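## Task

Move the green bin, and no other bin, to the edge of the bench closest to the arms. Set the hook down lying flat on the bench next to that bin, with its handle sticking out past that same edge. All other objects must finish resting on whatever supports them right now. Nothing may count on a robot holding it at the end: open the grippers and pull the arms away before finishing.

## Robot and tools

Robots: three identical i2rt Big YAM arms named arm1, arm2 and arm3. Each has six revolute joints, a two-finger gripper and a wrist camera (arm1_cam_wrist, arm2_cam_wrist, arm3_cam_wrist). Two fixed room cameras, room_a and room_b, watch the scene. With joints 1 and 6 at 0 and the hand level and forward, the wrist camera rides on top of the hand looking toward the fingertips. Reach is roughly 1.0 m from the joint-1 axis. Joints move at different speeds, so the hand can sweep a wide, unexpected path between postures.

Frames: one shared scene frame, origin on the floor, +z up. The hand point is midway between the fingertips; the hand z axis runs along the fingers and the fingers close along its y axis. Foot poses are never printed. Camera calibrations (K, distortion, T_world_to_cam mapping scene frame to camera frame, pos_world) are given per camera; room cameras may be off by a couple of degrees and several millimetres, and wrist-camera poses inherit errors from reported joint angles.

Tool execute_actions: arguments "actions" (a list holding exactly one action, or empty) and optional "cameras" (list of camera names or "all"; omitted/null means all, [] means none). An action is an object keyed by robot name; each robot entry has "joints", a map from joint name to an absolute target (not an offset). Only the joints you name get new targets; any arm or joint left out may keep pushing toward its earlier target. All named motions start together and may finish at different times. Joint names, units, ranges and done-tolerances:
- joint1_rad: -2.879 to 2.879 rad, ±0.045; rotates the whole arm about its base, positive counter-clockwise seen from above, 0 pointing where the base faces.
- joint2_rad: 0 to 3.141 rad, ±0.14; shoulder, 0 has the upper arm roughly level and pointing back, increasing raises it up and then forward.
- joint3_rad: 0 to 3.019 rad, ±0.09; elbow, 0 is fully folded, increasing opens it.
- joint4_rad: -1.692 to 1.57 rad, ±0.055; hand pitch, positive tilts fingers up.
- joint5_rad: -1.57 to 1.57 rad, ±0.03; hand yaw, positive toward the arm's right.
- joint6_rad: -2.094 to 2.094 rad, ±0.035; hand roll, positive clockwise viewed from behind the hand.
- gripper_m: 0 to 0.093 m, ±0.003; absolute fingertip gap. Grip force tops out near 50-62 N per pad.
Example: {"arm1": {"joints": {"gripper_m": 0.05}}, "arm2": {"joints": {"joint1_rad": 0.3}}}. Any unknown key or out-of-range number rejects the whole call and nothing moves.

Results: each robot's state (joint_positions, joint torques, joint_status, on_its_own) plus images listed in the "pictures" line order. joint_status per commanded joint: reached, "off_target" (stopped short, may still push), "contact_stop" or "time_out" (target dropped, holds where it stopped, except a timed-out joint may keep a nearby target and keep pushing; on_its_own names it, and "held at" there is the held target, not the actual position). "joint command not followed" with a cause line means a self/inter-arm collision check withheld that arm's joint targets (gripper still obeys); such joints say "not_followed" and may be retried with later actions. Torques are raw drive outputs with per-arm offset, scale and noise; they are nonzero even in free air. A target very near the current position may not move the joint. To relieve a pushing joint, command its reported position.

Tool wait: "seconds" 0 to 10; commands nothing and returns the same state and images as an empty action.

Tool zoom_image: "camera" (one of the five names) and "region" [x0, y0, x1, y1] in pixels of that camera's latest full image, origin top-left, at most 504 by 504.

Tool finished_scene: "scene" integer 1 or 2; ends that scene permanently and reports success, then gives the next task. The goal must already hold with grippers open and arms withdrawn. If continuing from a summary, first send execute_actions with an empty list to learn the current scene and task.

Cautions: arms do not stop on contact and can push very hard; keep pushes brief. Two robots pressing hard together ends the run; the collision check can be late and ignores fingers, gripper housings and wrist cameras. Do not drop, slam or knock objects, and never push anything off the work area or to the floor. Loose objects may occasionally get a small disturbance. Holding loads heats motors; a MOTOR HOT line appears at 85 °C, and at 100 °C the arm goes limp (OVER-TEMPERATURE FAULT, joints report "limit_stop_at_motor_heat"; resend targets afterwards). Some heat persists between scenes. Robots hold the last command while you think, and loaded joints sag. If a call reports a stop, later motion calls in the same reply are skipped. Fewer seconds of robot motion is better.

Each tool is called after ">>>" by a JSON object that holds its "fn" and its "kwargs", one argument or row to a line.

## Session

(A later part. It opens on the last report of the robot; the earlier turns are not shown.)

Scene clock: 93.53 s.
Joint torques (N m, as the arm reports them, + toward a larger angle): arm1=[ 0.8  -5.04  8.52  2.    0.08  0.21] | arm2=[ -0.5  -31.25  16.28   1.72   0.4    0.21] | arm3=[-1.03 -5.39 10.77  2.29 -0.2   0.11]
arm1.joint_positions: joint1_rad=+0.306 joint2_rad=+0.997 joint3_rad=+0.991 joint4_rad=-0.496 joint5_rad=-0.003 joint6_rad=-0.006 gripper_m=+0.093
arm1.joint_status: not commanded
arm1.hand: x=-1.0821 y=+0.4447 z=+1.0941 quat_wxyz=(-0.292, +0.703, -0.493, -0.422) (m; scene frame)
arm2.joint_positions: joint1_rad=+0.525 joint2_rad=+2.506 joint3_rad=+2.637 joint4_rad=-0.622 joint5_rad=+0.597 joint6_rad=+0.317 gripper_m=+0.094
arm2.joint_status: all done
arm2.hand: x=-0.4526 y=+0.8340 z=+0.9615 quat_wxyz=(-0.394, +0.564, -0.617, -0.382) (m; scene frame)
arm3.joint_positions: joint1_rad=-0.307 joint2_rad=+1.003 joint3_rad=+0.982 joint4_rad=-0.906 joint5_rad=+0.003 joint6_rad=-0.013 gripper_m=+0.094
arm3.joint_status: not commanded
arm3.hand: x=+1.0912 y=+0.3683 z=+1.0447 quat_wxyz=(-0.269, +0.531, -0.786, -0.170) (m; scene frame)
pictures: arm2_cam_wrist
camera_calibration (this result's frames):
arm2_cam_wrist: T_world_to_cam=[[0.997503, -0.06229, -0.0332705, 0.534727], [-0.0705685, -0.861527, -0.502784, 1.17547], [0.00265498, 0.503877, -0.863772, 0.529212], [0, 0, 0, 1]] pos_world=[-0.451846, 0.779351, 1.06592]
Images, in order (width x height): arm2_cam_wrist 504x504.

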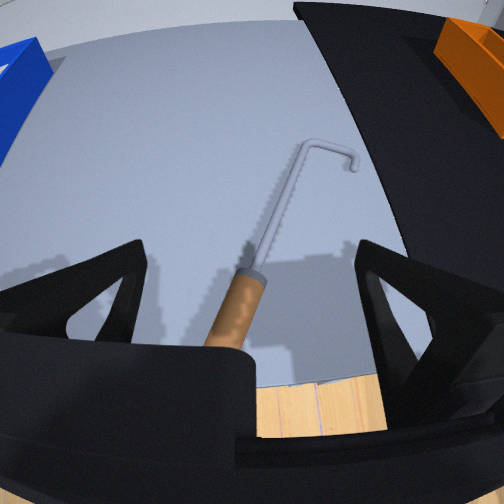

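>>> {"fn": "execute_actions", "kwargs": {
  "actions": [
    {"arm2":{"joints":{"joint1_rad":0.565,"joint2_rad":2.68,"joint3_rad":2.84,"joint4_rad":-0.7,"joint5_rad":0.5,"joint6_rad":0.36}}}
  ],
  "cameras": ["arm2_cam_wrist"]
}}

Scene clock: 100.23 s.
Joint torques (N m, as the arm reports them, + toward a larger angle): arm1=[ 0.77 -5.09  8.55  2.01  0.09  0.21] | arm2=[ -0.92 -31.73  16.11   1.49   0.14   0.17] | arm3=[-1.14 -5.83 10.77  2.28 -0.19  0.09]
arm1.joint_positions: joint1_rad=+0.306 joint2_rad=+0.997 joint3_rad=+0.991 joint4_rad=-0.496 joint5_rad=-0.003 joint6_rad=-0.006 gripper_m=+0.093
arm1.joint_status: not commanded
arm1.hand: x=-1.0821 y=+0.4447 z=+1.0941 quat_wxyz=(-0.292, +0.703, -0.493, -0.422) (m; scene frame)
arm2.joint_positions: joint1_rad=+0.569 joint2_rad=+2.683 joint3_rad=+2.795 joint4_rad=-0.698 joint5_rad=+0.503 joint6_rad=+0.347 gripper_m=+0.094
arm2.joint_status: all done
arm2.hand: x=-0.5132 y=+0.8224 z=+0.8690 quat_wxyz=(-0.338, +0.615, -0.606, -0.374) (m; scene frame)
arm3.joint_positions: joint1_rad=-0.307 joint2_rad=+1.003 joint3_rad=+0.982 joint4_rad=-0.906 joint5_rad=+0.003 joint6_rad=-0.013 gripper_m=+0.094
arm3.joint_status: not commanded
arm3.hand: x=+1.0912 y=+0.3683 z=+1.0447 quat_wxyz=(-0.269, +0.531, -0.786, -0.170) (m; scene frame)
pictures: arm2_cam_wrist
camera_calibration (this result's frames):
arm2_cam_wrist: T_world_to_cam=[[0.997973, 0.0455123, -0.0444728, 0.512706], [0.0233375, -0.91197, -0.409592, 1.12339], [-0.0591993, 0.407724, -0.911184, 0.543856], [0, 0, 0, 1]] pos_world=[-0.505688, 0.779423, 0.978488]
Images, in order (width x height): arm2_cam_wrist 504x504.

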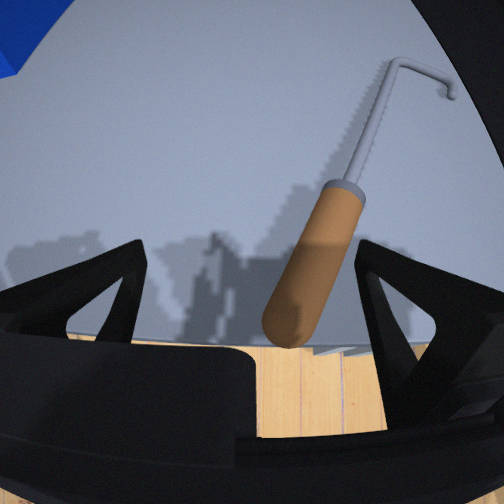

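>>> {"fn": "execute_actions", "kwargs": {
  "actions": [
    {"arm2":{"joints":{"joint1_rad":0.515,"joint6_rad":0.45}}}
  ],
  "cameras": []
}}

>>> {"fn": "execute_actions", "kwargs": {
  "actions": [
    {"arm2":{"joints":{"joint2_rad":2.78,"joint4_rad":-0.67}}}
  ],
  "cameras": ["arm2_cam_wrist"]
}}

Scene clock: 104.10 s.
Joint torques (N m, as the arm reports them, + toward a larger angle): arm1=[ 0.8  -5.15  8.53  2.01  0.08  0.21] | arm2=[ -0.15 -31.84  16.23   1.4    0.13   0.14] | arm3=[-0.7  -5.71 10.74  2.28 -0.2   0.11]
arm1.joint_positions: joint1_rad=+0.306 joint2_rad=+0.997 joint3_rad=+0.991 joint4_rad=-0.496 joint5_rad=-0.003 joint6_rad=-0.006 gripper_m=+0.093
arm1.joint_status: not commanded
arm1.hand: x=-1.0821 y=+0.4447 z=+1.0941 quat_wxyz=(-0.292, +0.703, -0.493, -0.422) (m; scene frame)
arm2.joint_positions: joint1_rad=+0.508 joint2_rad=+2.683 joint3_rad=+2.795 joint4_rad=-0.698 joint5_rad=+0.503 joint6_rad=+0.437 gripper_m=+0.094
arm2.joint_status: all done
arm2.hand: x=-0.4627 y=+0.8514 z=+0.8684 quat_wxyz=(-0.332, +0.568, -0.651, -0.379) (m; scene frame)
arm3.joint_positions: joint1_rad=-0.307 joint2_rad=+1.003 joint3_rad=+0.982 joint4_rad=-0.906 joint5_rad=+0.003 joint6_rad=-0.013 gripper_m=+0.094
arm3.joint_status: not commanded
arm3.hand: x=+1.0912 y=+0.3683 z=+1.0447 quat_wxyz=(-0.269, +0.531, -0.786, -0.170) (m; scene frame)
pictures: none
No camera images: the call's "cameras" was empty. Leave "cameras" out to get every camera's image.

Scene clock: 104.97 s.
Joint torques (N m, as the arm reports them, + toward a larger angle): arm1=[ 0.82 -5.12  8.51  1.99  0.09  0.21] | arm2=[ -0.28 -30.12  15.53   1.7   -0.05   0.25] | arm3=[-0.95 -5.68 10.81  2.29 -0.22  0.09]
arm1.joint_positions: joint1_rad=+0.306 joint2_rad=+0.997 joint3_rad=+0.991 joint4_rad=-0.496 joint5_rad=-0.003 joint6_rad=-0.006 gripper_m=+0.093
arm1.joint_status: not commanded
arm1.hand: x=-1.0821 y=+0.4447 z=+1.0941 quat_wxyz=(-0.292, +0.703, -0.493, -0.422) (m; scene frame)
arm2.joint_positions: joint1_rad=+0.510 joint2_rad=+2.762 joint3_rad=+2.802 joint4_rad=-0.674 joint5_rad=+0.508 joint6_rad=+0.431 gripper_m=+0.094
arm2.joint_status: all done
arm2.hand: x=-0.4659 y=+0.8526 z=+0.8025 quat_wxyz=(-0.332, +0.581, -0.652, -0.357) (m; scene frame)
arm3.joint_positions: joint1_rad=-0.307 joint2_rad=+1.003 joint3_rad=+0.982 joint4_rad=-0.906 joint5_rad=+0.003 joint6_rad=-0.013 gripper_m=+0.094
arm3.joint_status: not commanded
arm3.hand: x=+1.0912 y=+0.3683 z=+1.0447 quat_wxyz=(-0.269, +0.531, -0.786, -0.170) (m; scene frame)
pictures: arm2_cam_wrist
camera_calibration (this result's frames):
arm2_cam_wrist: T_world_to_cam=[[0.994384, -0.0612977, -0.0862782, 0.584145], [-0.0892012, -0.924136, -0.371505, 1.05002], [-0.0569603, 0.377115, -0.924413, 0.511548], [0, 0, 0, 1]] pos_world=[-0.458063, 0.813256, 0.913368]
Images, in order (width x height): arm2_cam_wrist 504x504.

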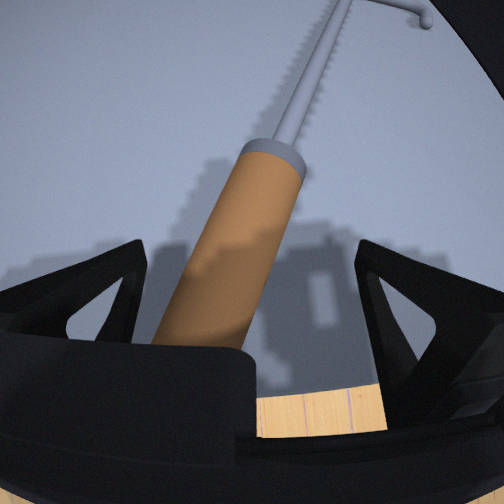

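>>> {"fn": "execute_actions", "kwargs": {
  "actions": [
    {"arm2":{"joints":{"gripper_m":0}}}
  ],
  "cameras": []
}}

>>> {"fn": "execute_actions", "kwargs": {
  "actions": [
    {"arm2":{"joints":{"joint2_rad":2.25,"joint3_rad":2.64,"joint4_rad":-0.85}}}
  ],
  "cameras": []
}}

>>> {"fn": "execute_actions", "kwargs": {
  "actions": [
    {"arm2":{"joints":{"joint1_rad":-0.675,"joint5_rad":-0.5,"joint6_rad":-0.22}}}
  ],
  "cameras": []
}}

>>> {"fn": "execute_actions", "kwargs": {
  "actions": [
    {"arm2":{"joints":{"joint2_rad":2.55,"joint4_rad":-0.6}}}
  ],
  "cameras": ["arm2_cam_wrist"]
}}

Scene clock: 110.60 s.
Joint torques (N m, as the arm reports them, + toward a larger angle): arm1=[ 0.81 -5.04  8.53  2.01  0.08  0.22] | arm2=[ -0.56 -30.45  15.48   1.68   0.43   0.13] | arm3=[-0.91 -5.91 10.7   2.28 -0.19  0.09]
arm1.joint_positions: joint1_rad=+0.306 joint2_rad=+0.997 joint3_rad=+0.991 joint4_rad=-0.496 joint5_rad=-0.003 joint6_rad=-0.006 gripper_m=+0.093
arm1.joint_status: not commanded
arm1.hand: x=-1.0821 y=+0.4447 z=+1.0941 quat_wxyz=(-0.292, +0.703, -0.493, -0.422) (m; scene frame)
arm2.joint_positions: joint1_rad=+0.510 joint2_rad=+2.763 joint3_rad=+2.803 joint4_rad=-0.671 joint5_rad=+0.497 joint6_rad=+0.440 gripper_m=+0.030
arm2.joint_status: gripper_m off_target (ended at +0.030, target +0.000)
arm2.hand: x=-0.4680 y=+0.8527 z=+0.8021 quat_wxyz=(-0.326, +0.580, -0.653, -0.362) (m; scene frame)
arm3.joint_positions: joint1_rad=-0.307 joint2_rad=+1.003 joint3_rad=+0.982 joint4_rad=-0.906 joint5_rad=+0.003 joint6_rad=-0.013 gripper_m=+0.094
arm3.joint_status: not commanded
arm3.hand: x=+1.0912 y=+0.3683 z=+1.0447 quat_wxyz=(-0.269, +0.531, -0.786, -0.170) (m; scene frame)
pictures: none
No camera images: the call's "cameras" was empty. Leave "cameras" out to get every camera's image.

Scene clock: 112.60 s.
Joint torques (N m, as the arm reports them, + toward a larger angle): arm1=[ 0.86 -5.1   8.53  2.    0.09  0.22] | arm2=[ -0.76 -30.62  14.82   2.39   0.41   0.14] | arm3=[-1.06 -5.71 10.73  2.23 -0.2   0.11]
arm1.joint_positions: joint1_rad=+0.306 joint2_rad=+0.997 joint3_rad=+0.991 joint4_rad=-0.496 joint5_rad=-0.003 joint6_rad=-0.006 gripper_m=+0.093
arm1.joint_status: not commanded
arm1.hand: x=-1.0821 y=+0.4447 z=+1.0941 quat_wxyz=(-0.292, +0.703, -0.493, -0.422) (m; scene frame)
arm2.joint_positions: joint1_rad=+0.511 joint2_rad=+2.280 joint3_rad=+2.607 joint4_rad=-0.869 joint5_rad=+0.496 joint6_rad=+0.440 gripper_m=+0.030
arm2.joint_status: all done
arm2.hand: x=-0.4190 y=+0.7815 z=+1.0927 quat_wxyz=(-0.331, +0.558, -0.647, -0.400) (m; scene frame)
arm3.joint_positions: joint1_rad=-0.307 joint2_rad=+1.003 joint3_rad=+0.982 joint4_rad=-0.906 joint5_rad=+0.003 joint6_rad=-0.013 gripper_m=+0.094
arm3.joint_status: not commanded
arm3.hand: x=+1.0912 y=+0.3683 z=+1.0447 quat_wxyz=(-0.269, +0.531, -0.786, -0.170) (m; scene frame)
pictures: none
No camera images: the call's "cameras" was empty. Leave "cameras" out to get every camera's image.

Scene clock: 115.03 s.
Joint torques (N m, as the arm reports them, + toward a larger angle): arm1=[ 0.88 -5.08  8.54  2.02  0.08  0.22] | arm2=[ -1.28 -31.83  14.69   2.41  -0.31  -0.04] | arm3=[-0.8  -5.54 10.71  2.32 -0.21  0.09]
arm1.joint_positions: joint1_rad=+0.306 joint2_rad=+0.997 joint3_rad=+0.991 joint4_rad=-0.496 joint5_rad=-0.003 joint6_rad=-0.006 gripper_m=+0.093
arm1.joint_status: not commanded
arm1.hand: x=-1.0821 y=+0.4447 z=+1.0941 quat_wxyz=(-0.292, +0.703, -0.493, -0.422) (m; scene frame)
arm2.joint_positions: joint1_rad=-0.677 joint2_rad=+2.297 joint3_rad=+2.607 joint4_rad=-0.869 joint5_rad=-0.496 joint6_rad=-0.208 gripper_m=+0.030
arm2.joint_status: all done
arm2.hand: x=+0.4264 y=+0.7731 z=+1.0737 quat_wxyz=(-0.353, +0.568, -0.643, -0.372) (m; scene frame)
arm3.joint_positions: joint1_rad=-0.307 joint2_rad=+1.003 joint3_rad=+0.982 joint4_rad=-0.906 joint5_rad=+0.003 joint6_rad=-0.013 gripper_m=+0.094
arm3.joint_status: not commanded
arm3.hand: x=+1.0912 y=+0.3683 z=+1.0447 quat_wxyz=(-0.269, +0.531, -0.786, -0.170) (m; scene frame)
pictures: none
No camera images: the call's "cameras" was empty. Leave "cameras" out to get every camera's image.

Scene clock: 116.27 s.
Joint torques (N m, as the arm reports them, + toward a larger angle): arm1=[ 0.81 -5.06  8.55  1.99  0.08  0.22] | arm2=[ -0.55 -34.27  15.14   2.08  -0.04  -0.05] | arm3=[-1.18 -5.68 10.82  2.35 -0.2   0.1 ]
arm1.joint_positions: joint1_rad=+0.306 joint2_rad=+0.997 joint3_rad=+0.991 joint4_rad=-0.496 joint5_rad=-0.003 joint6_rad=-0.006 gripper_m=+0.093
arm1.joint_status: not commanded
arm1.hand: x=-1.0821 y=+0.4447 z=+1.0941 quat_wxyz=(-0.292, +0.703, -0.493, -0.422) (m; scene frame)
arm2.joint_positions: joint1_rad=-0.678 joint2_rad=+2.585 joint3_rad=+2.607 joint4_rad=-0.612 joint5_rad=-0.502 joint6_rad=-0.209 gripper_m=+0.030
arm2.joint_status: all done
arm2.hand: x=+0.4649 y=+0.8281 z=+0.8633 quat_wxyz=(-0.339, +0.570, -0.650, -0.370) (m; scene frame)
arm3.joint_positions: joint1_rad=-0.307 joint2_rad=+1.003 joint3_rad=+0.982 joint4_rad=-0.906 joint5_rad=+0.003 joint6_rad=-0.013 gripper_m=+0.094
arm3.joint_status: not commanded
arm3.hand: x=+1.0912 y=+0.3683 z=+1.0447 quat_wxyz=(-0.269, +0.531, -0.786, -0.170) (m; scene frame)
pictures: arm2_cam_wrist
camera_calibration (this result's frames):
arm2_cam_wrist: T_world_to_cam=[[0.992787, -0.0654174, -0.100472, -0.321312], [-0.100651, -0.910095, -0.401991, 1.15301], [-0.0651419, 0.409204, -0.910115, 0.594887], [0, 0, 0, 1]] pos_world=[0.473798, 0.7849, 0.972633]
Images, in order (width x height): arm2_cam_wrist 504x504.

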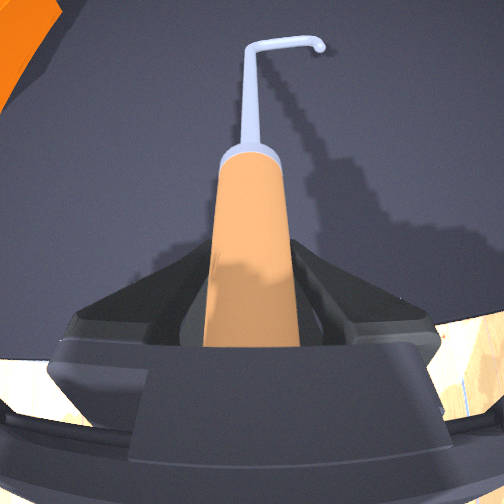

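>>> {"fn": "execute_actions", "kwargs": {
  "actions": [
    {"arm2":{"joints":{"joint2_rad":2.65,"joint6_rad":-0.3}}}
  ],
  "cameras": []
}}

>>> {"fn": "execute_actions", "kwargs": {
  "actions": [
    {"arm2":{"joints":{"gripper_m":0.093}}}
  ],
  "cameras": []
}}

>>> {"fn": "execute_actions", "kwargs": {
  "actions": [
    {"arm2":{"joints":{"joint2_rad":2.4}}}
  ],
  "cameras": []
}}

>>> {"fn": "execute_actions", "kwargs": {
  "actions": [
    {"arm2":{"joints":{"joint1_rad":0.3,"joint2_rad":1.0,"joint3_rad":1.0,"joint5_rad":0,"joint6_rad":0}}}
  ],
  "cameras": []
}}

>>> {"fn": "execute_actions", "kwargs": {
  "actions": [
    {"arm3":{"joints":{"joint1_rad":0.69,"joint2_rad":2.55,"joint3_rad":2.64,"joint4_rad":-0.58,"joint5_rad":0.5,"joint6_rad":0.3}}}
  ],
  "cameras": ["arm3_cam_wrist"]
}}

Scene clock: 121.70 s.
Joint torques (N m, as the arm reports them, + toward a larger angle): arm1=[ 0.83 -5.08  8.53  2.01  0.09  0.21] | arm2=[ -1.1  -31.49  14.97   1.94  -0.18  -0.03] | arm3=[-1.1  -5.84 10.75  2.3  -0.21  0.13]
arm1.joint_positions: joint1_rad=+0.306 joint2_rad=+0.997 joint3_rad=+0.991 joint4_rad=-0.496 joint5_rad=-0.003 joint6_rad=-0.006 gripper_m=+0.093
arm1.joint_status: not commanded
arm1.hand: x=-1.0821 y=+0.4447 z=+1.0941 quat_wxyz=(-0.292, +0.703, -0.493, -0.422) (m; scene frame)
arm2.joint_positions: joint1_rad=-0.678 joint2_rad=+2.649 joint3_rad=+2.607 joint4_rad=-0.612 joint5_rad=-0.500 joint6_rad=-0.287 gripper_m=+0.030
arm2.joint_status: all done
arm2.hand: x=+0.4648 y=+0.8274 z=+0.8046 quat_wxyz=(-0.327, +0.597, -0.643, -0.350) (m; scene frame)
arm3.joint_positions: joint1_rad=-0.307 joint2_rad=+1.003 joint3_rad=+0.982 joint4_rad=-0.906 joint5_rad=+0.003 joint6_rad=-0.013 gripper_m=+0.094
arm3.joint_status: not commanded
arm3.hand: x=+1.0912 y=+0.3683 z=+1.0447 quat_wxyz=(-0.269, +0.531, -0.786, -0.170) (m; scene frame)
pictures: none
No camera images: the call's "cameras" was empty. Leave "cameras" out to get every camera's image.

Scene clock: 122.57 s.
Joint torques (N m, as the arm reports them, + toward a larger angle): arm1=[ 0.85 -5.12  8.55  2.01  0.09  0.22] | arm2=[ -0.92 -31.51  14.99   2.09  -0.17  -0.02] | arm3=[-1.   -5.82 10.77  2.31 -0.2   0.09]
arm1.joint_positions: joint1_rad=+0.306 joint2_rad=+0.997 joint3_rad=+0.991 joint4_rad=-0.496 joint5_rad=-0.003 joint6_rad=-0.006 gripper_m=+0.093
arm1.joint_status: not commanded
arm1.hand: x=-1.0821 y=+0.4447 z=+1.0941 quat_wxyz=(-0.292, +0.703, -0.493, -0.422) (m; scene frame)
arm2.joint_positions: joint1_rad=-0.678 joint2_rad=+2.649 joint3_rad=+2.607 joint4_rad=-0.611 joint5_rad=-0.500 joint6_rad=-0.289 gripper_m=+0.093
arm2.joint_status: all done
arm2.hand: x=+0.4648 y=+0.8275 z=+0.8048 quat_wxyz=(-0.328, +0.598, -0.642, -0.350) (m; scene frame)
arm3.joint_positions: joint1_rad=-0.307 joint2_rad=+1.003 joint3_rad=+0.982 joint4_rad=-0.906 joint5_rad=+0.003 joint6_rad=-0.013 gripper_m=+0.094
arm3.joint_status: not commanded
arm3.hand: x=+1.0912 y=+0.3683 z=+1.0447 quat_wxyz=(-0.269, +0.531, -0.786, -0.170) (m; scene frame)
pictures: none
No camera images: the call's "cameras" was empty. Leave "cameras" out to get every camera's image.

Scene clock: 124.10 s.
Joint torques (N m, as the arm reports them, + toward a larger angle): arm1=[ 0.85 -5.13  8.53  2.01  0.09  0.21] | arm2=[ -0.75 -28.    13.07   1.6   -0.08  -0.02] | arm3=[-0.98 -5.63 10.88  2.21 -0.2   0.1 ]
arm1.joint_positions: joint1_rad=+0.306 joint2_rad=+0.997 joint3_rad=+0.991 joint4_rad=-0.496 joint5_rad=-0.003 joint6_rad=-0.006 gripper_m=+0.093
arm1.joint_status: not commanded
arm1.hand: x=-1.0821 y=+0.4447 z=+1.0941 quat_wxyz=(-0.292, +0.703, -0.493, -0.422) (m; scene frame)
arm2.joint_positions: joint1_rad=-0.678 joint2_rad=+2.385 joint3_rad=+2.627 joint4_rad=-0.602 joint5_rad=-0.500 joint6_rad=-0.289 gripper_m=+0.093
arm2.joint_status: all done
arm2.hand: x=+0.4533 y=+0.8110 z=+1.0608 quat_wxyz=(-0.449, +0.582, -0.566, -0.373) (m; scene frame)
arm3.joint_positions: joint1_rad=-0.307 joint2_rad=+1.003 joint3_rad=+0.982 joint4_rad=-0.906 joint5_rad=+0.003 joint6_rad=-0.013 gripper_m=+0.094
arm3.joint_status: not commanded
arm3.hand: x=+1.0912 y=+0.3683 z=+1.0447 quat_wxyz=(-0.269, +0.531, -0.786, -0.170) (m; scene frame)
pictures: none
No camera images: the call's "cameras" was empty. Leave "cameras" out to get every camera's image.

Scene clock: 126.07 s.
Joint torques (N m, as the arm reports them, + toward a larger angle): arm1=[ 0.79 -5.16  8.53  2.01  0.09  0.21] | arm2=[-0.44 -7.9  13.24  1.68  0.14  0.19] | arm3=[-1.15 -5.68 10.84  2.29 -0.2   0.1 ]
arm1.joint_positions: joint1_rad=+0.306 joint2_rad=+0.997 joint3_rad=+0.991 joint4_rad=-0.496 joint5_rad=-0.003 joint6_rad=-0.006 gripper_m=+0.093
arm1.joint_status: not commanded
arm1.hand: x=-1.0821 y=+0.4447 z=+1.0941 quat_wxyz=(-0.292, +0.703, -0.493, -0.422) (m; scene frame)
arm2.joint_positions: joint1_rad=+0.295 joint2_rad=+1.004 joint3_rad=+0.987 joint4_rad=-0.602 joint5_rad=-0.003 joint6_rad=-0.013 gripper_m=+0.093
arm2.joint_status: all done
arm2.hand: x=-0.1714 y=+0.4327 z=+1.0512 quat_wxyz=(-0.257, +0.736, -0.501, -0.376) (m; scene frame)
arm3.joint_positions: joint1_rad=-0.307 joint2_rad=+1.003 joint3_rad=+0.982 joint4_rad=-0.906 joint5_rad=+0.003 joint6_rad=-0.013 gripper_m=+0.094
arm3.joint_status: not commanded
arm3.hand: x=+1.0912 y=+0.3683 z=+1.0447 quat_wxyz=(-0.269, +0.531, -0.786, -0.170) (m; scene frame)
pictures: none
No camera images: the call's "cameras" was empty. Leave "cameras" out to get every camera's image.

Scene clock: 128.27 s.
Joint torques (N m, as the arm reports them, + toward a larger angle): arm1=[ 0.82 -5.1   8.52  2.    0.09  0.22] | arm2=[-0.5  -7.57 13.13  1.68  0.18  0.19] | arm3=[ -0.96 -27.41  13.58   2.41   0.27   0.14]
arm1.joint_positions: joint1_rad=+0.306 joint2_rad=+0.997 joint3_rad=+0.991 joint4_rad=-0.496 joint5_rad=-0.003 joint6_rad=-0.006 gripper_m=+0.093
arm1.joint_status: not commanded
arm1.hand: x=-1.0821 y=+0.4447 z=+1.0941 quat_wxyz=(-0.292, +0.703, -0.493, -0.422) (m; scene frame)
arm2.joint_positions: joint1_rad=+0.295 joint2_rad=+1.004 joint3_rad=+0.987 joint4_rad=-0.602 joint5_rad=-0.003 joint6_rad=-0.013 gripper_m=+0.093
arm2.joint_status: not commanded
arm2.hand: x=-0.1714 y=+0.4327 z=+1.0512 quat_wxyz=(-0.257, +0.736, -0.501, -0.376) (m; scene frame)
arm3.joint_positions: joint1_rad=+0.686 joint2_rad=+2.577 joint3_rad=+2.587 joint4_rad=-0.583 joint5_rad=+0.497 joint6_rad=+0.284 gripper_m=+0.094
arm3.joint_status: all done
arm3.hand: x=+0.4702 y=+0.8271 z=+0.9150 quat_wxyz=(-0.363, +0.620, -0.595, -0.361) (m; scene frame)
pictures: arm3_cam_wrist
camera_calibration (this result's frames):
arm3_cam_wrist: T_world_to_cam=[[0.999032, 0.0386165, 0.0210846, -0.520624], [0.0439379, -0.900616, -0.432389, 1.12481], [0.00229182, 0.432896, -0.901441, 0.588786], [0, 0, 0, 1]] pos_world=[0.469349, 0.778244, 1.02809]
Images, in order (width x height): arm3_cam_wrist 504x504.

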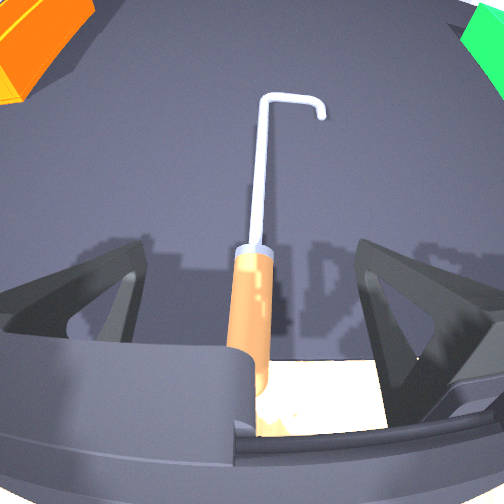

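>>> {"fn": "execute_actions", "kwargs": {
  "actions": [
    {"arm3":{"joints":{"joint2_rad":2.72}}}
  ],
  "cameras": []
}}

>>> {"fn": "execute_actions", "kwargs": {
  "actions": [
    {"arm3":{"joints":{"gripper_m":0}}}
  ],
  "cameras": ["arm3_cam_wrist"]
}}

>>> {"fn": "execute_actions", "kwargs": {
  "actions": [
    {"arm3":{"joints":{"joint2_rad":2.3,"joint4_rad":-0.75,"joint6_rad":0.8}}}
  ],
  "cameras": []
}}

>>> {"fn": "execute_actions", "kwargs": {
  "actions": [
    {"arm3":{"joints":{"joint4_rad":-0.25,"joint5_rad":-0.88,"joint6_rad":1.6}}}
  ],
  "cameras": ["arm3_cam_wrist"]
}}

Scene clock: 135.50 s.
Joint torques (N m, as the arm reports them, + toward a larger angle): arm1=[ 0.83 -5.06  8.52  2.02  0.08  0.22] | arm2=[-0.94 -7.47 13.27  1.68  0.14  0.2 ] | arm3=[ -1.47 -25.68  12.18   1.75   0.1   -0.04]
arm1.joint_positions: joint1_rad=+0.306 joint2_rad=+0.997 joint3_rad=+0.991 joint4_rad=-0.496 joint5_rad=-0.003 joint6_rad=-0.006 gripper_m=+0.093
arm1.joint_status: not commanded
arm1.hand: x=-1.0821 y=+0.4447 z=+1.0941 quat_wxyz=(-0.292, +0.703, -0.493, -0.422) (m; scene frame)
arm2.joint_positions: joint1_rad=+0.295 joint2_rad=+1.004 joint3_rad=+0.987 joint4_rad=-0.602 joint5_rad=-0.003 joint6_rad=-0.013 gripper_m=+0.093
arm2.joint_status: not commanded
arm2.hand: x=-0.1714 y=+0.4327 z=+1.0512 quat_wxyz=(-0.257, +0.736, -0.501, -0.376) (m; scene frame)
arm3.joint_positions: joint1_rad=+0.687 joint2_rad=+2.715 joint3_rad=+2.605 joint4_rad=-0.571 joint5_rad=+0.502 joint6_rad=+0.300 gripper_m=+0.094
arm3.joint_status: all done
arm3.hand: x=+0.4712 y=+0.8268 z=+0.7994 quat_wxyz=(-0.352, +0.641, -0.605, -0.317) (m; scene frame)
pictures: none
No camera images: the call's "cameras" was empty. Leave "cameras" out to get every camera's image.

Scene clock: 136.23 s.
Joint torques (N m, as the arm reports them, + toward a larger angle): arm1=[ 0.86 -4.97  8.52  2.02  0.09  0.21] | arm2=[-0.61 -7.59 13.16  1.63  0.18  0.16] | arm3=[ -1.29 -25.51  12.08   2.07   0.06  -0.06]
arm1.joint_positions: joint1_rad=+0.306 joint2_rad=+0.997 joint3_rad=+0.991 joint4_rad=-0.496 joint5_rad=-0.003 joint6_rad=-0.006 gripper_m=+0.093
arm1.joint_status: not commanded
arm1.hand: x=-1.0821 y=+0.4447 z=+1.0941 quat_wxyz=(-0.292, +0.703, -0.493, -0.422) (m; scene frame)
arm2.joint_positions: joint1_rad=+0.295 joint2_rad=+1.004 joint3_rad=+0.987 joint4_rad=-0.602 joint5_rad=-0.003 joint6_rad=-0.013 gripper_m=+0.093
arm2.joint_status: not commanded
arm2.hand: x=-0.1714 y=+0.4327 z=+1.0512 quat_wxyz=(-0.257, +0.736, -0.501, -0.376) (m; scene frame)
arm3.joint_positions: joint1_rad=+0.687 joint2_rad=+2.715 joint3_rad=+2.605 joint4_rad=-0.576 joint5_rad=+0.503 joint6_rad=+0.302 gripper_m=+0.030
arm3.joint_status: gripper_m off_target (ended at +0.030, target +0.000)
arm3.hand: x=+0.4719 y=+0.8262 z=+0.7984 quat_wxyz=(-0.352, +0.641, -0.605, -0.314) (m; scene frame)
pictures: arm3_cam_wrist
camera_calibration (this result's frames):
arm3_cam_wrist: T_world_to_cam=[[0.997127, 0.0293389, 0.0698303, -0.550177], [0.0517481, -0.937098, -0.345209, 1.03039], [0.0553099, 0.347831, -0.935924, 0.556848], [0, 0, 0, 1]] pos_world=[0.464477, 0.78803, 0.915287]
Images, in order (width x height): arm3_cam_wrist 504x504.

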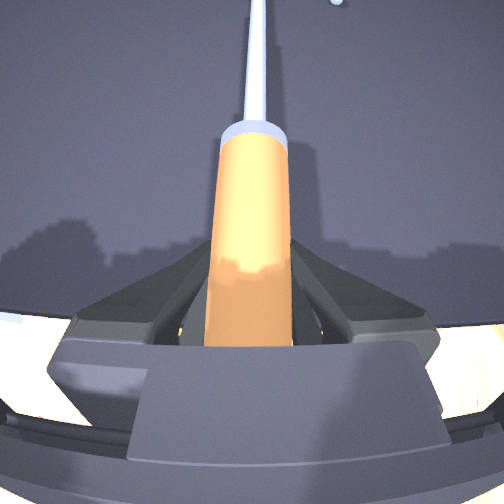

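Scene clock: 137.93 s.
Joint torques (N m, as the arm reports them, + toward a larger angle): arm1=[ 0.87 -5.04  8.54  2.01  0.09  0.21] | arm2=[-0.91 -7.6  13.21  1.73  0.19  0.2 ] | arm3=[ -1.68 -26.12  12.85   3.26   0.36   0.17]
arm1.joint_positions: joint1_rad=+0.306 joint2_rad=+0.997 joint3_rad=+0.991 joint4_rad=-0.496 joint5_rad=-0.003 joint6_rad=-0.006 gripper_m=+0.093
arm1.joint_status: not commanded
arm1.hand: x=-1.0821 y=+0.4447 z=+1.0941 quat_wxyz=(-0.292, +0.703, -0.493, -0.422) (m; scene frame)
arm2.joint_positions: joint1_rad=+0.295 joint2_rad=+1.004 joint3_rad=+0.987 joint4_rad=-0.602 joint5_rad=-0.003 joint6_rad=-0.013 gripper_m=+0.093
arm2.joint_status: not commanded
arm2.hand: x=-0.1714 y=+0.4327 z=+1.0512 quat_wxyz=(-0.257, +0.736, -0.501, -0.376) (m; scene frame)
arm3.joint_positions: joint1_rad=+0.688 joint2_rad=+2.337 joint3_rad=+2.595 joint4_rad=-0.772 joint5_rad=+0.496 joint6_rad=+0.776 gripper_m=+0.030
arm3.joint_status: all done
arm3.hand: x=+0.4954 y=+0.7847 z=+1.1003 quat_wxyz=(-0.262, +0.444, -0.721, -0.463) (m; scene frame)
pictures: none
No camera images: the call's "cameras" was empty. Leave "cameras" out to get every camera's image.

Scene clock: 141.27 s.
Joint torques (N m, as the arm reports them, + toward a larger angle): arm1=[ 0.76 -5.13  8.52  2.01  0.09  0.21] | arm2=[-0.45 -7.61 13.19  1.68  0.18  0.19] | arm3=[ -1.47 -26.61  12.83   4.05  -0.27   0.31]
arm1.joint_positions: joint1_rad=+0.306 joint2_rad=+0.997 joint3_rad=+0.991 joint4_rad=-0.496 joint5_rad=-0.003 joint6_rad=-0.006 gripper_m=+0.093
arm1.joint_status: not commanded
arm1.hand: x=-1.0821 y=+0.4447 z=+1.0941 quat_wxyz=(-0.292, +0.703, -0.493, -0.422) (m; scene frame)
arm2.joint_positions: joint1_rad=+0.295 joint2_rad=+1.004 joint3_rad=+0.987 joint4_rad=-0.602 joint5_rad=-0.003 joint6_rad=-0.013 gripper_m=+0.093
arm2.joint_status: not commanded
arm2.hand: x=-0.1714 y=+0.4327 z=+1.0512 quat_wxyz=(-0.257, +0.736, -0.501, -0.376) (m; scene frame)
arm3.joint_positions: joint1_rad=+0.688 joint2_rad=+2.339 joint3_rad=+2.595 joint4_rad=-0.290 joint5_rad=-0.876 joint6_rad=+1.560 gripper_m=+0.030
arm3.joint_status: joint6_rad time_out (moved +0.784 of +0.824); the others done
arm3.on_its_own: joint6_rad reads +1.560 and still pushes toward +1.600 since a time_out
arm3.hand: x=+0.3240 y=+0.6547 z=+1.2025 quat_wxyz=(+0.472, +0.478, -0.535, -0.512) (m; scene frame)
pictures: arm3_cam_wrist
camera_calibration (this result's frames):
arm3_cam_wrist: T_world_to_cam=[[0.0202676, -0.0118826, -0.999724, 1.20375], [0.504973, -0.862892, 0.0204936, 0.381599], [-0.862897, -0.505249, -0.0114883, 0.747255], [0, 0, 0, 1]] pos_world=[0.42771, 0.721133, 1.20418]
Images, in order (width x height): arm3_cam_wrist 504x504.

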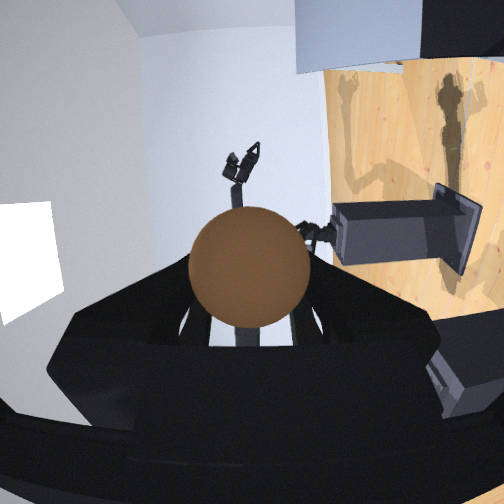

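>>> {"fn": "execute_actions", "kwargs": {
  "actions": [
    {"arm3":{"joints":{"joint1_rad":0.27,"joint2_rad":2.45,"joint3_rad":2.4,"joint4_rad":0.15,"joint5_rad":0.95,"joint6_rad":1.57}}}
  ],
  "cameras": ["arm3_cam_wrist","room_a","room_b"]
}}

>>> {"fn": "zoom_image", "kwargs": {
  "camera": "room_a",
  "region": [380, 250, 580, 380]
}}

Scene clock: 147.23 s.
Joint torques (N m, as the arm reports them, + toward a larger angle): arm1=[ 0.81 -5.1   8.53  2.02  0.09  0.21] | arm2=[-0.56 -7.76 13.3   1.64  0.16  0.16] | arm3=[ -2.72 -32.65  14.08   4.27   0.42  -0.05]
arm1.joint_positions: joint1_rad=+0.306 joint2_rad=+0.997 joint3_rad=+0.991 joint4_rad=-0.496 joint5_rad=-0.003 joint6_rad=-0.006 gripper_m=+0.093
arm1.joint_status: not commanded
arm1.hand: x=-1.0821 y=+0.4447 z=+1.0941 quat_wxyz=(-0.292, +0.703, -0.493, -0.422) (m; scene frame)
arm2.joint_positions: joint1_rad=+0.295 joint2_rad=+1.004 joint3_rad=+0.987 joint4_rad=-0.602 joint5_rad=-0.003 joint6_rad=-0.013 gripper_m=+0.093
arm2.joint_status: not commanded
arm2.hand: x=-0.1714 y=+0.4327 z=+1.0512 quat_wxyz=(-0.257, +0.736, -0.501, -0.376) (m; scene frame)
arm3.joint_positions: joint1_rad=+0.281 joint2_rad=+2.550 joint3_rad=+2.336 joint4_rad=+0.103 joint5_rad=+0.940 joint6_rad=+1.561 gripper_m=+0.030
arm3.joint_status: all done
arm3.hand: x=+0.8961 y=+0.9265 z=+0.9451 quat_wxyz=(-0.285, -0.231, -0.690, -0.623) (m; scene frame)
pictures: arm3_cam_wrist, room_a, room_b
camera_calibration (this result's frames):
arm3_cam_wrist: T_world_to_cam=[[0.0458572, -0.113356, -0.992496, 1.00228], [-0.991141, 0.118806, -0.0593638, 0.839143], [0.124643, 0.986426, -0.106903, -0.8015], [0, 0, 0, 1]] pos_world=[0.885649, 0.804539, 0.958894]
Images, in order (width x height): arm3_cam_wrist 504x504, room_a 896x504, room_b 896x504.

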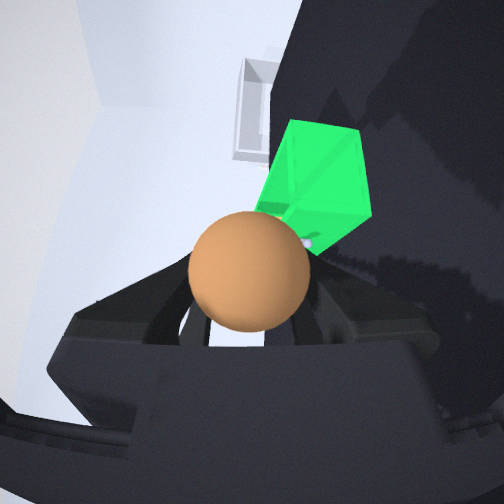

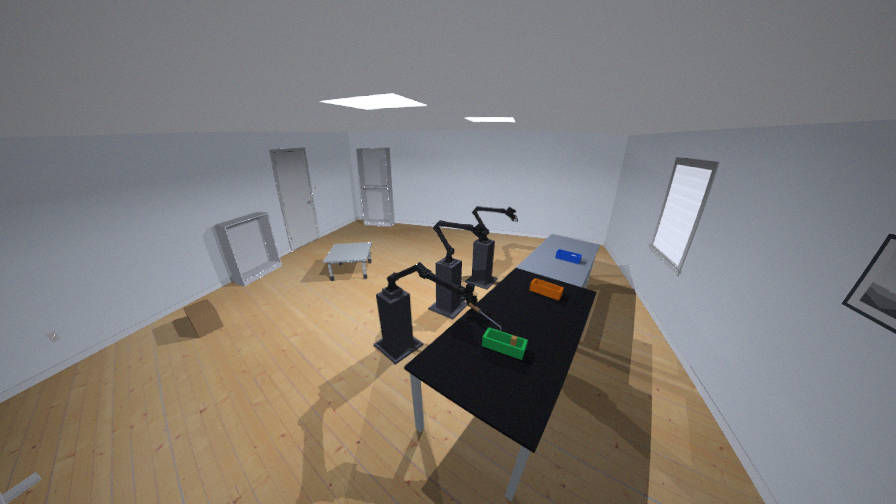

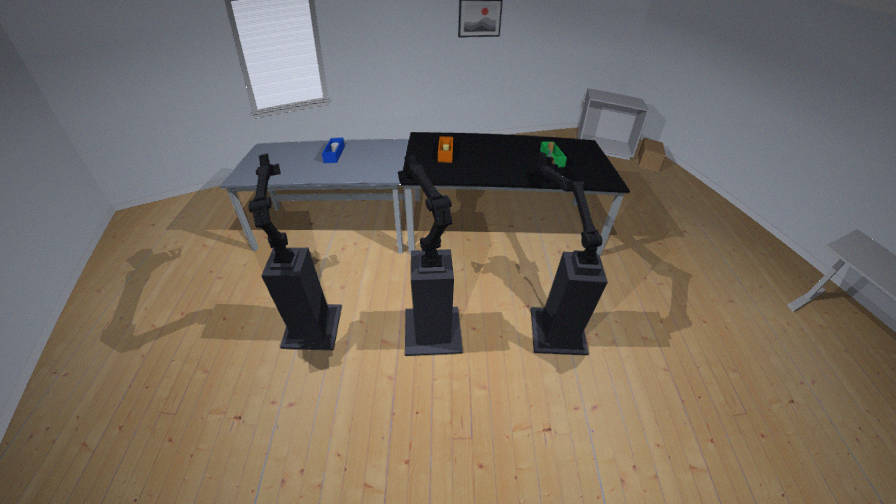

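Region (380, 250, 580, 380) of room_a's 896x504 image, scaled by 2.520, with more detail than that image has; it fills the top 328 rows of this view, and the rest is white.

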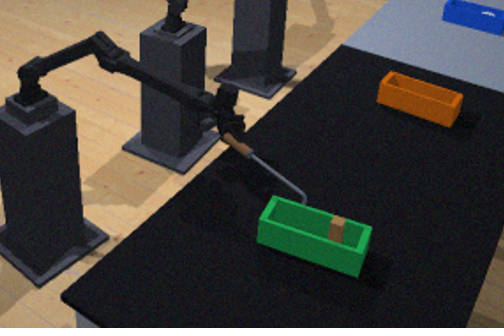

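>>> {"fn": "execute_actions", "kwargs": {
  "actions": [
    {"arm3":{"joints":{"joint2_rad":2.38,"joint4_rad":0.2}}}
  ],
  "cameras": []
}}

>>> {"fn": "execute_actions", "kwargs": {
  "actions": [
    {"arm3":{"joints":{"joint1_rad":0.2}}}
  ],
  "cameras": ["arm3_cam_wrist","room_a"]
}}

>>> {"fn": "zoom_image", "kwargs": {
  "camera": "room_a",
  "region": [380, 250, 580, 380]
}}

Scene clock: 152.97 s.
Joint torques (N m, as the arm reports them, + toward a larger angle): arm1=[ 0.82 -5.03  8.52  2.01  0.09  0.21] | arm2=[-0.6  -7.72 13.09  1.7   0.17  0.17] | arm3=[ -2.61 -29.89  14.28   3.81   0.05  -0.05]
arm1.joint_positions: joint1_rad=+0.306 joint2_rad=+0.997 joint3_rad=+0.991 joint4_rad=-0.496 joint5_rad=-0.003 joint6_rad=-0.006 gripper_m=+0.093
arm1.joint_status: not commanded
arm1.hand: x=-1.0821 y=+0.4447 z=+1.0941 quat_wxyz=(-0.292, +0.703, -0.493, -0.422) (m; scene frame)
arm2.joint_positions: joint1_rad=+0.295 joint2_rad=+1.004 joint3_rad=+0.987 joint4_rad=-0.602 joint5_rad=-0.003 joint6_rad=-0.013 gripper_m=+0.093
arm2.joint_status: not commanded
arm2.hand: x=-0.1714 y=+0.4327 z=+1.0512 quat_wxyz=(-0.257, +0.736, -0.501, -0.376) (m; scene frame)
arm3.joint_positions: joint1_rad=+0.281 joint2_rad=+2.454 joint3_rad=+2.336 joint4_rad=+0.160 joint5_rad=+0.946 joint6_rad=+1.561 gripper_m=+0.030
arm3.joint_status: all done
arm3.hand: x=+0.8978 y=+0.9165 z=+1.0415 quat_wxyz=(-0.259, -0.263, -0.645, -0.669) (m; scene frame)
pictures: none
No camera images: the call's "cameras" was empty. Leave "cameras" out to get every camera's image.

Scene clock: 154.23 s.
Joint torques (N m, as the arm reports them, + toward a larger angle): arm1=[ 0.89 -5.13  8.53  2.01  0.08  0.21] | arm2=[-0.92 -7.35 13.24  1.52  0.14  0.18] | arm3=[ -1.02 -29.81  14.31   3.88  -0.15  -0.05]
arm1.joint_positions: joint1_rad=+0.306 joint2_rad=+0.997 joint3_rad=+0.991 joint4_rad=-0.496 joint5_rad=-0.003 joint6_rad=-0.006 gripper_m=+0.093
arm1.joint_status: not commanded
arm1.hand: x=-1.0821 y=+0.4447 z=+1.0941 quat_wxyz=(-0.292, +0.703, -0.493, -0.422) (m; scene frame)
arm2.joint_positions: joint1_rad=+0.295 joint2_rad=+1.004 joint3_rad=+0.987 joint4_rad=-0.602 joint5_rad=-0.003 joint6_rad=-0.013 gripper_m=+0.093
arm2.joint_status: not commanded
arm2.hand: x=-0.1714 y=+0.4327 z=+1.0512 quat_wxyz=(-0.257, +0.736, -0.501, -0.376) (m; scene frame)
arm3.joint_positions: joint1_rad=+0.193 joint2_rad=+2.454 joint3_rad=+2.336 joint4_rad=+0.160 joint5_rad=+0.951 joint6_rad=+1.561 gripper_m=+0.030
arm3.joint_status: all done
arm3.hand: x=+0.9795 y=+0.9155 z=+1.0422 quat_wxyz=(-0.289, -0.292, -0.632, -0.657) (m; scene frame)
pictures: arm3_cam_wrist, room_a
camera_calibration (this result's frames):
arm3_cam_wrist: T_world_to_cam=[[0.0200692, 0.0358706, -0.999155, 0.98915], [-0.975463, 0.219853, -0.0117004, 0.771357], [0.219247, 0.974873, 0.0394027, -1.02531], [0, 0, 0, 1]] pos_world=[0.957375, 0.794478, 1.03774]
Images, in order (width x height): arm3_cam_wrist 504x504, room_a 896x504.

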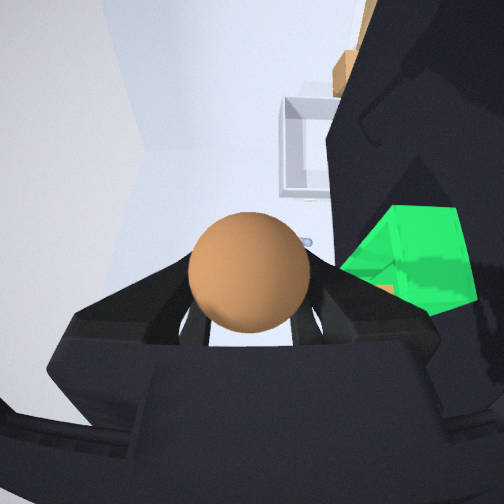

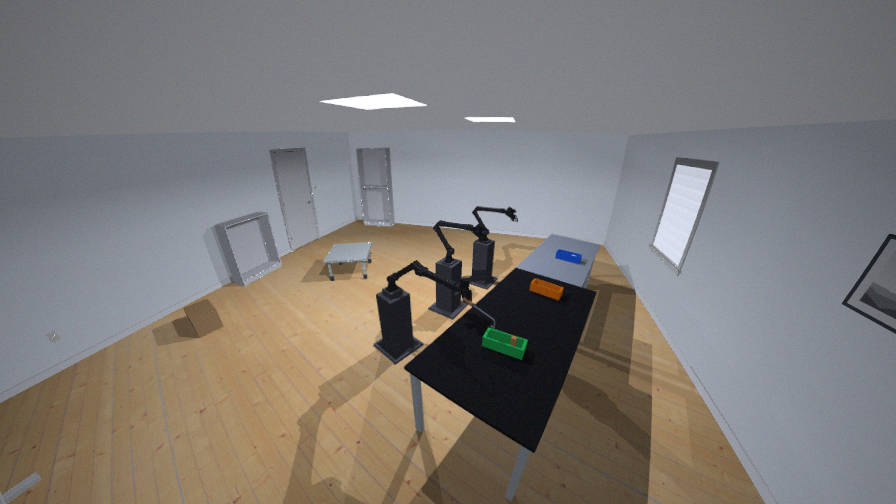

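Region (380, 250, 580, 380) of room_a's 896x504 image, scaled by 2.520, with more detail than that image has; it fills the top 328 rows of this view, and the rest is white.

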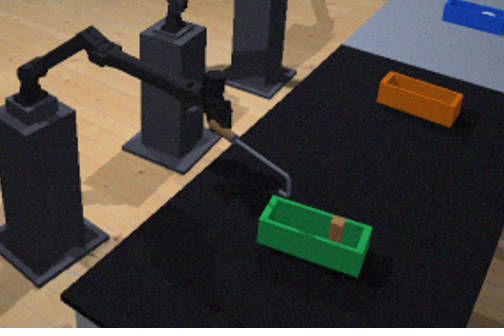

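>>> {"fn": "execute_actions", "kwargs": {
  "actions": [
    {"arm3":{"joints":{"joint5_rad":0.88,"joint2_rad":2.5,"joint4_rad":0.27}}}
  ],
  "cameras": ["arm3_cam_wrist","room_a"]
}}

>>> {"fn": "zoom_image", "kwargs": {
  "camera": "room_a",
  "region": [430, 280, 550, 370]
}}

Scene clock: 159.90 s.
Joint torques (N m, as the arm reports them, + toward a larger angle): arm1=[ 0.76 -5.03  8.55  2.02  0.08  0.22] | arm2=[-0.54 -7.56 13.32  1.72  0.16  0.17] | arm3=[ -0.9  -29.19  14.17   3.83  -0.15  -0.05]
arm1.joint_positions: joint1_rad=+0.306 joint2_rad=+0.997 joint3_rad=+0.991 joint4_rad=-0.496 joint5_rad=-0.003 joint6_rad=-0.006 gripper_m=+0.093
arm1.joint_status: not commanded
arm1.hand: x=-1.0821 y=+0.4447 z=+1.0941 quat_wxyz=(-0.292, +0.703, -0.493, -0.422) (m; scene frame)
arm2.joint_positions: joint1_rad=+0.295 joint2_rad=+1.004 joint3_rad=+0.987 joint4_rad=-0.602 joint5_rad=-0.003 joint6_rad=-0.013 gripper_m=+0.093
arm2.joint_status: not commanded
arm2.hand: x=-0.1714 y=+0.4327 z=+1.0512 quat_wxyz=(-0.257, +0.736, -0.501, -0.376) (m; scene frame)
arm3.joint_positions: joint1_rad=+0.194 joint2_rad=+2.556 joint3_rad=+2.336 joint4_rad=+0.230 joint5_rad=+0.882 joint6_rad=+1.560 gripper_m=+0.030
arm3.joint_status: all done
arm3.hand: x=+0.9699 y=+0.9350 z=+0.9628 quat_wxyz=(-0.273, -0.263, -0.652, -0.657) (m; scene frame)
pictures: arm3_cam_wrist, room_a
camera_calibration (this result's frames):
arm3_cam_wrist: T_world_to_cam=[[0.0243197, 0.00383009, -0.999697, 0.935631], [-0.988256, 0.150992, -0.0234629, 0.844864], [0.150856, 0.988528, 0.00745719, -0.954751], [0, 0, 0, 1]] pos_world=[0.956219, 0.812647, 0.96229]
Images, in order (width x height): arm3_cam_wrist 504x504, room_a 896x504.

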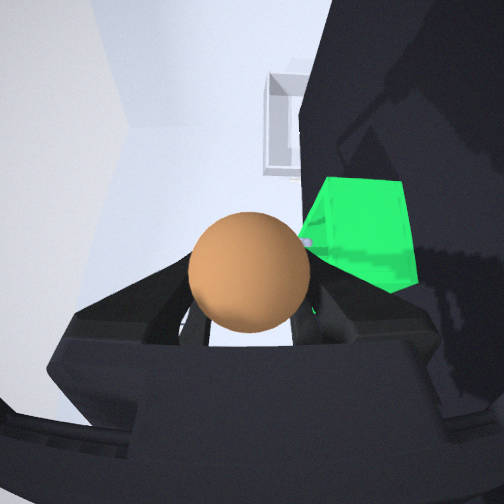

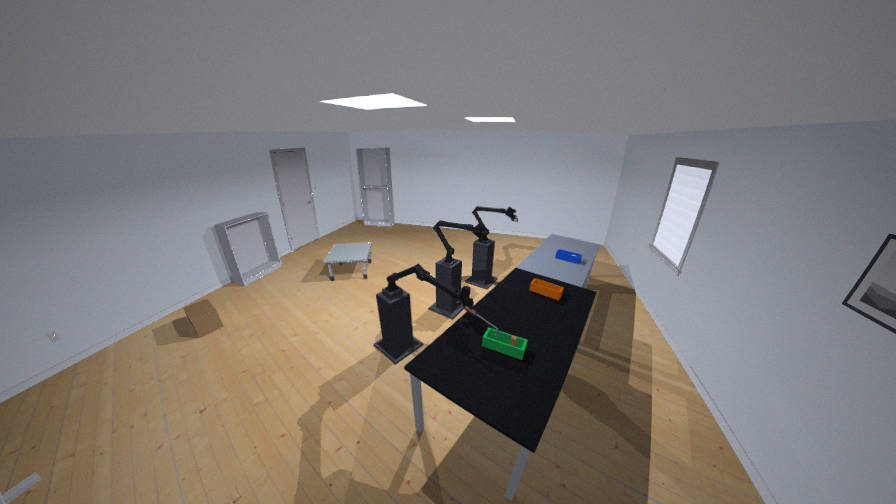

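Region (430, 280, 550, 370) of room_a's 896x504 image, scaled by 4.200, with more detail than that image has; it fills the top 378 rows of this view, and the rest is white.

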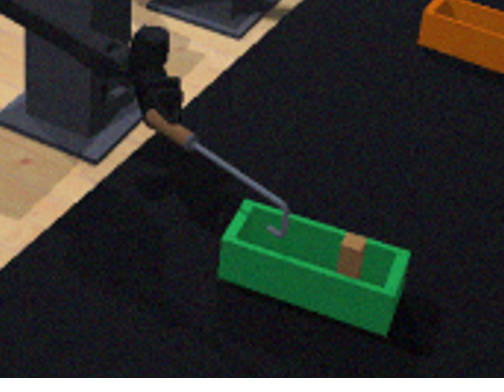

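>>> {"fn": "execute_actions", "kwargs": {
  "actions": [
    {"arm3":{"joints":{"joint2_rad":2.62,"joint4_rad":0.29}}}
  ],
  "cameras": []
}}

>>> {"fn": "execute_actions", "kwargs": {
  "actions": [
    {"arm3":{"joints":{"joint2_rad":2.53,"joint3_rad":2.13,"joint4_rad":0.38}}}
  ],
  "cameras": []
}}

>>> {"fn": "execute_actions", "kwargs": {
  "actions": [
    {"arm3":{"joints":{"joint2_rad":2.43,"joint3_rad":1.93,"joint4_rad":0.48}}}
  ],
  "cameras": []
}}

>>> {"fn": "execute_actions", "kwargs": {
  "actions": [
    {"arm3":{"joints":{"joint2_rad":2.33,"joint3_rad":1.73,"joint4_rad":0.58}}}
  ],
  "cameras": ["room_a"]
}}

>>> {"fn": "zoom_image", "kwargs": {
  "camera": "room_a",
  "region": [410, 280, 550, 370]
}}

Scene clock: 167.20 s.
Joint torques (N m, as the arm reports them, + toward a larger angle): arm1=[ 0.87 -5.1   8.55  1.99  0.09  0.21] | arm2=[-0.72 -7.73 13.11  1.72  0.16  0.16] | arm3=[ -1.19 -27.4   13.89   2.45  -0.13  -0.21]
arm1.joint_positions: joint1_rad=+0.306 joint2_rad=+0.997 joint3_rad=+0.991 joint4_rad=-0.496 joint5_rad=-0.003 joint6_rad=-0.006 gripper_m=+0.093
arm1.joint_status: not commanded
arm1.hand: x=-1.0821 y=+0.4447 z=+1.0941 quat_wxyz=(-0.292, +0.703, -0.493, -0.422) (m; scene frame)
arm2.joint_positions: joint1_rad=+0.295 joint2_rad=+1.004 joint3_rad=+0.987 joint4_rad=-0.602 joint5_rad=-0.003 joint6_rad=-0.013 gripper_m=+0.093
arm2.joint_status: not commanded
arm2.hand: x=-0.1714 y=+0.4327 z=+1.0512 quat_wxyz=(-0.257, +0.736, -0.501, -0.376) (m; scene frame)
arm3.joint_positions: joint1_rad=+0.194 joint2_rad=+2.646 joint3_rad=+2.336 joint4_rad=+0.282 joint5_rad=+0.882 joint6_rad=+1.576 gripper_m=+0.030
arm3.joint_status: all done
arm3.hand: x=+0.9702 y=+0.9381 z=+0.8900 quat_wxyz=(-0.274, -0.262, -0.661, -0.647) (m; scene frame)
pictures: none
No camera images: the call's "cameras" was empty. Leave "cameras" out to get every camera's image.

Scene clock: 168.23 s.
Joint torques (N m, as the arm reports them, + toward a larger angle): arm1=[ 0.79 -5.08  8.52  1.99  0.09  0.22] | arm2=[-0.72 -7.26 13.09  1.62  0.17  0.21] | arm3=[ -1.52 -26.15   8.06   2.1    0.1   -0.3 ]
arm1.joint_positions: joint1_rad=+0.306 joint2_rad=+0.997 joint3_rad=+0.991 joint4_rad=-0.496 joint5_rad=-0.003 joint6_rad=-0.006 gripper_m=+0.093
arm1.joint_status: not commanded
arm1.hand: x=-1.0821 y=+0.4447 z=+1.0941 quat_wxyz=(-0.292, +0.703, -0.493, -0.422) (m; scene frame)
arm2.joint_positions: joint1_rad=+0.295 joint2_rad=+1.004 joint3_rad=+0.987 joint4_rad=-0.602 joint5_rad=-0.003 joint6_rad=-0.013 gripper_m=+0.093
arm2.joint_status: not commanded
arm2.hand: x=-0.1714 y=+0.4327 z=+1.0512 quat_wxyz=(-0.257, +0.736, -0.501, -0.376) (m; scene frame)
arm3.joint_positions: joint1_rad=+0.194 joint2_rad=+2.556 joint3_rad=+2.141 joint4_rad=+0.384 joint5_rad=+0.877 joint6_rad=+1.584 gripper_m=+0.030
arm3.joint_status: all done
arm3.hand: x=+0.9724 y=+0.9125 z=+0.8850 quat_wxyz=(-0.270, -0.263, -0.662, -0.648) (m; scene frame)
pictures: none
No camera images: the call's "cameras" was empty. Leave "cameras" out to get every camera's image.

Scene clock: 169.07 s.
Joint torques (N m, as the arm reports them, + toward a larger angle): arm1=[ 0.83 -5.05  8.51  2.03  0.08  0.22] | arm2=[-0.62 -7.73 13.1   1.7   0.17  0.19] | arm3=[ -1.08 -25.5    7.62   2.04   0.27  -0.38]
arm1.joint_positions: joint1_rad=+0.306 joint2_rad=+0.997 joint3_rad=+0.991 joint4_rad=-0.496 joint5_rad=-0.003 joint6_rad=-0.006 gripper_m=+0.093
arm1.joint_status: not commanded
arm1.hand: x=-1.0821 y=+0.4447 z=+1.0941 quat_wxyz=(-0.292, +0.703, -0.493, -0.422) (m; scene frame)
arm2.joint_positions: joint1_rad=+0.295 joint2_rad=+1.004 joint3_rad=+0.987 joint4_rad=-0.602 joint5_rad=-0.003 joint6_rad=-0.013 gripper_m=+0.093
arm2.joint_status: not commanded
arm2.hand: x=-0.1714 y=+0.4327 z=+1.0512 quat_wxyz=(-0.257, +0.736, -0.501, -0.376) (m; scene frame)
arm3.joint_positions: joint1_rad=+0.195 joint2_rad=+2.459 joint3_rad=+1.943 joint4_rad=+0.485 joint5_rad=+0.873 joint6_rad=+1.590 gripper_m=+0.030
arm3.joint_status: all done
arm3.hand: x=+0.9751 y=+0.8793 z=+0.8837 quat_wxyz=(-0.267, -0.263, -0.662, -0.649) (m; scene frame)
pictures: none
No camera images: the call's "cameras" was empty. Leave "cameras" out to get every camera's image.

Scene clock: 169.93 s.
Joint torques (N m, as the arm reports them, + toward a larger angle): arm1=[ 0.87 -5.06  8.56  2.03  0.09  0.21] | arm2=[-0.64 -7.64 13.22  1.6   0.14  0.19] | arm3=[ -0.83 -24.14   7.15   2.16   0.38  -0.37]
arm1.joint_positions: joint1_rad=+0.306 joint2_rad=+0.997 joint3_rad=+0.991 joint4_rad=-0.496 joint5_rad=-0.003 joint6_rad=-0.006 gripper_m=+0.093
arm1.joint_status: not commanded
arm1.hand: x=-1.0821 y=+0.4447 z=+1.0941 quat_wxyz=(-0.292, +0.703, -0.493, -0.422) (m; scene frame)
arm2.joint_positions: joint1_rad=+0.295 joint2_rad=+1.004 joint3_rad=+0.987 joint4_rad=-0.602 joint5_rad=-0.003 joint6_rad=-0.013 gripper_m=+0.093
arm2.joint_status: not commanded
arm2.hand: x=-0.1714 y=+0.4327 z=+1.0512 quat_wxyz=(-0.257, +0.736, -0.501, -0.376) (m; scene frame)
arm3.joint_positions: joint1_rad=+0.195 joint2_rad=+2.359 joint3_rad=+1.742 joint4_rad=+0.583 joint5_rad=+0.870 joint6_rad=+1.591 gripper_m=+0.030
arm3.joint_status: all done
arm3.hand: x=+0.9790 y=+0.8390 z=+0.8831 quat_wxyz=(-0.266, -0.262, -0.663, -0.649) (m; scene frame)
pictures: room_a
Images, in order (width x height): room_a 896x504.

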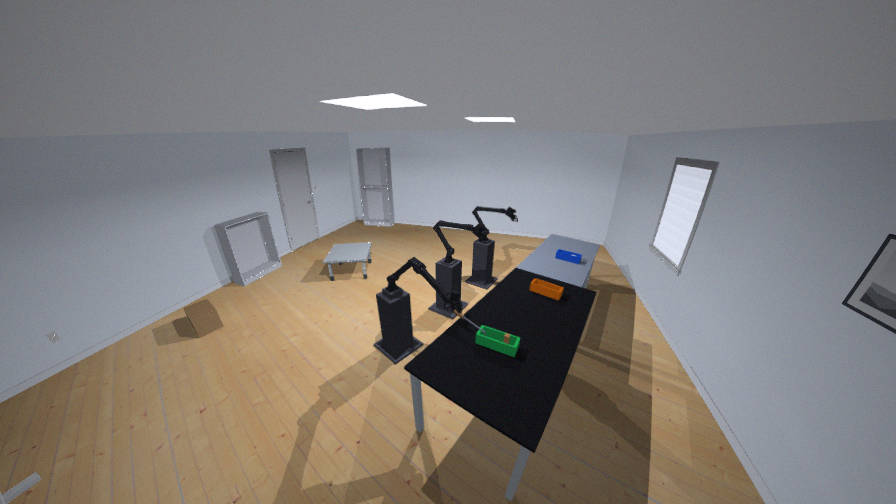

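Region (410, 280, 550, 370) of room_a's 896x504 image, scaled by 3.600, with more detail than that image has; it fills the top 324 rows of this view, and the rest is white.

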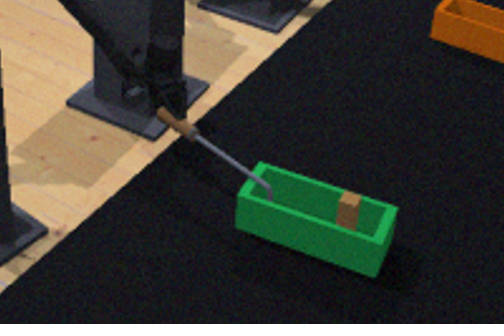

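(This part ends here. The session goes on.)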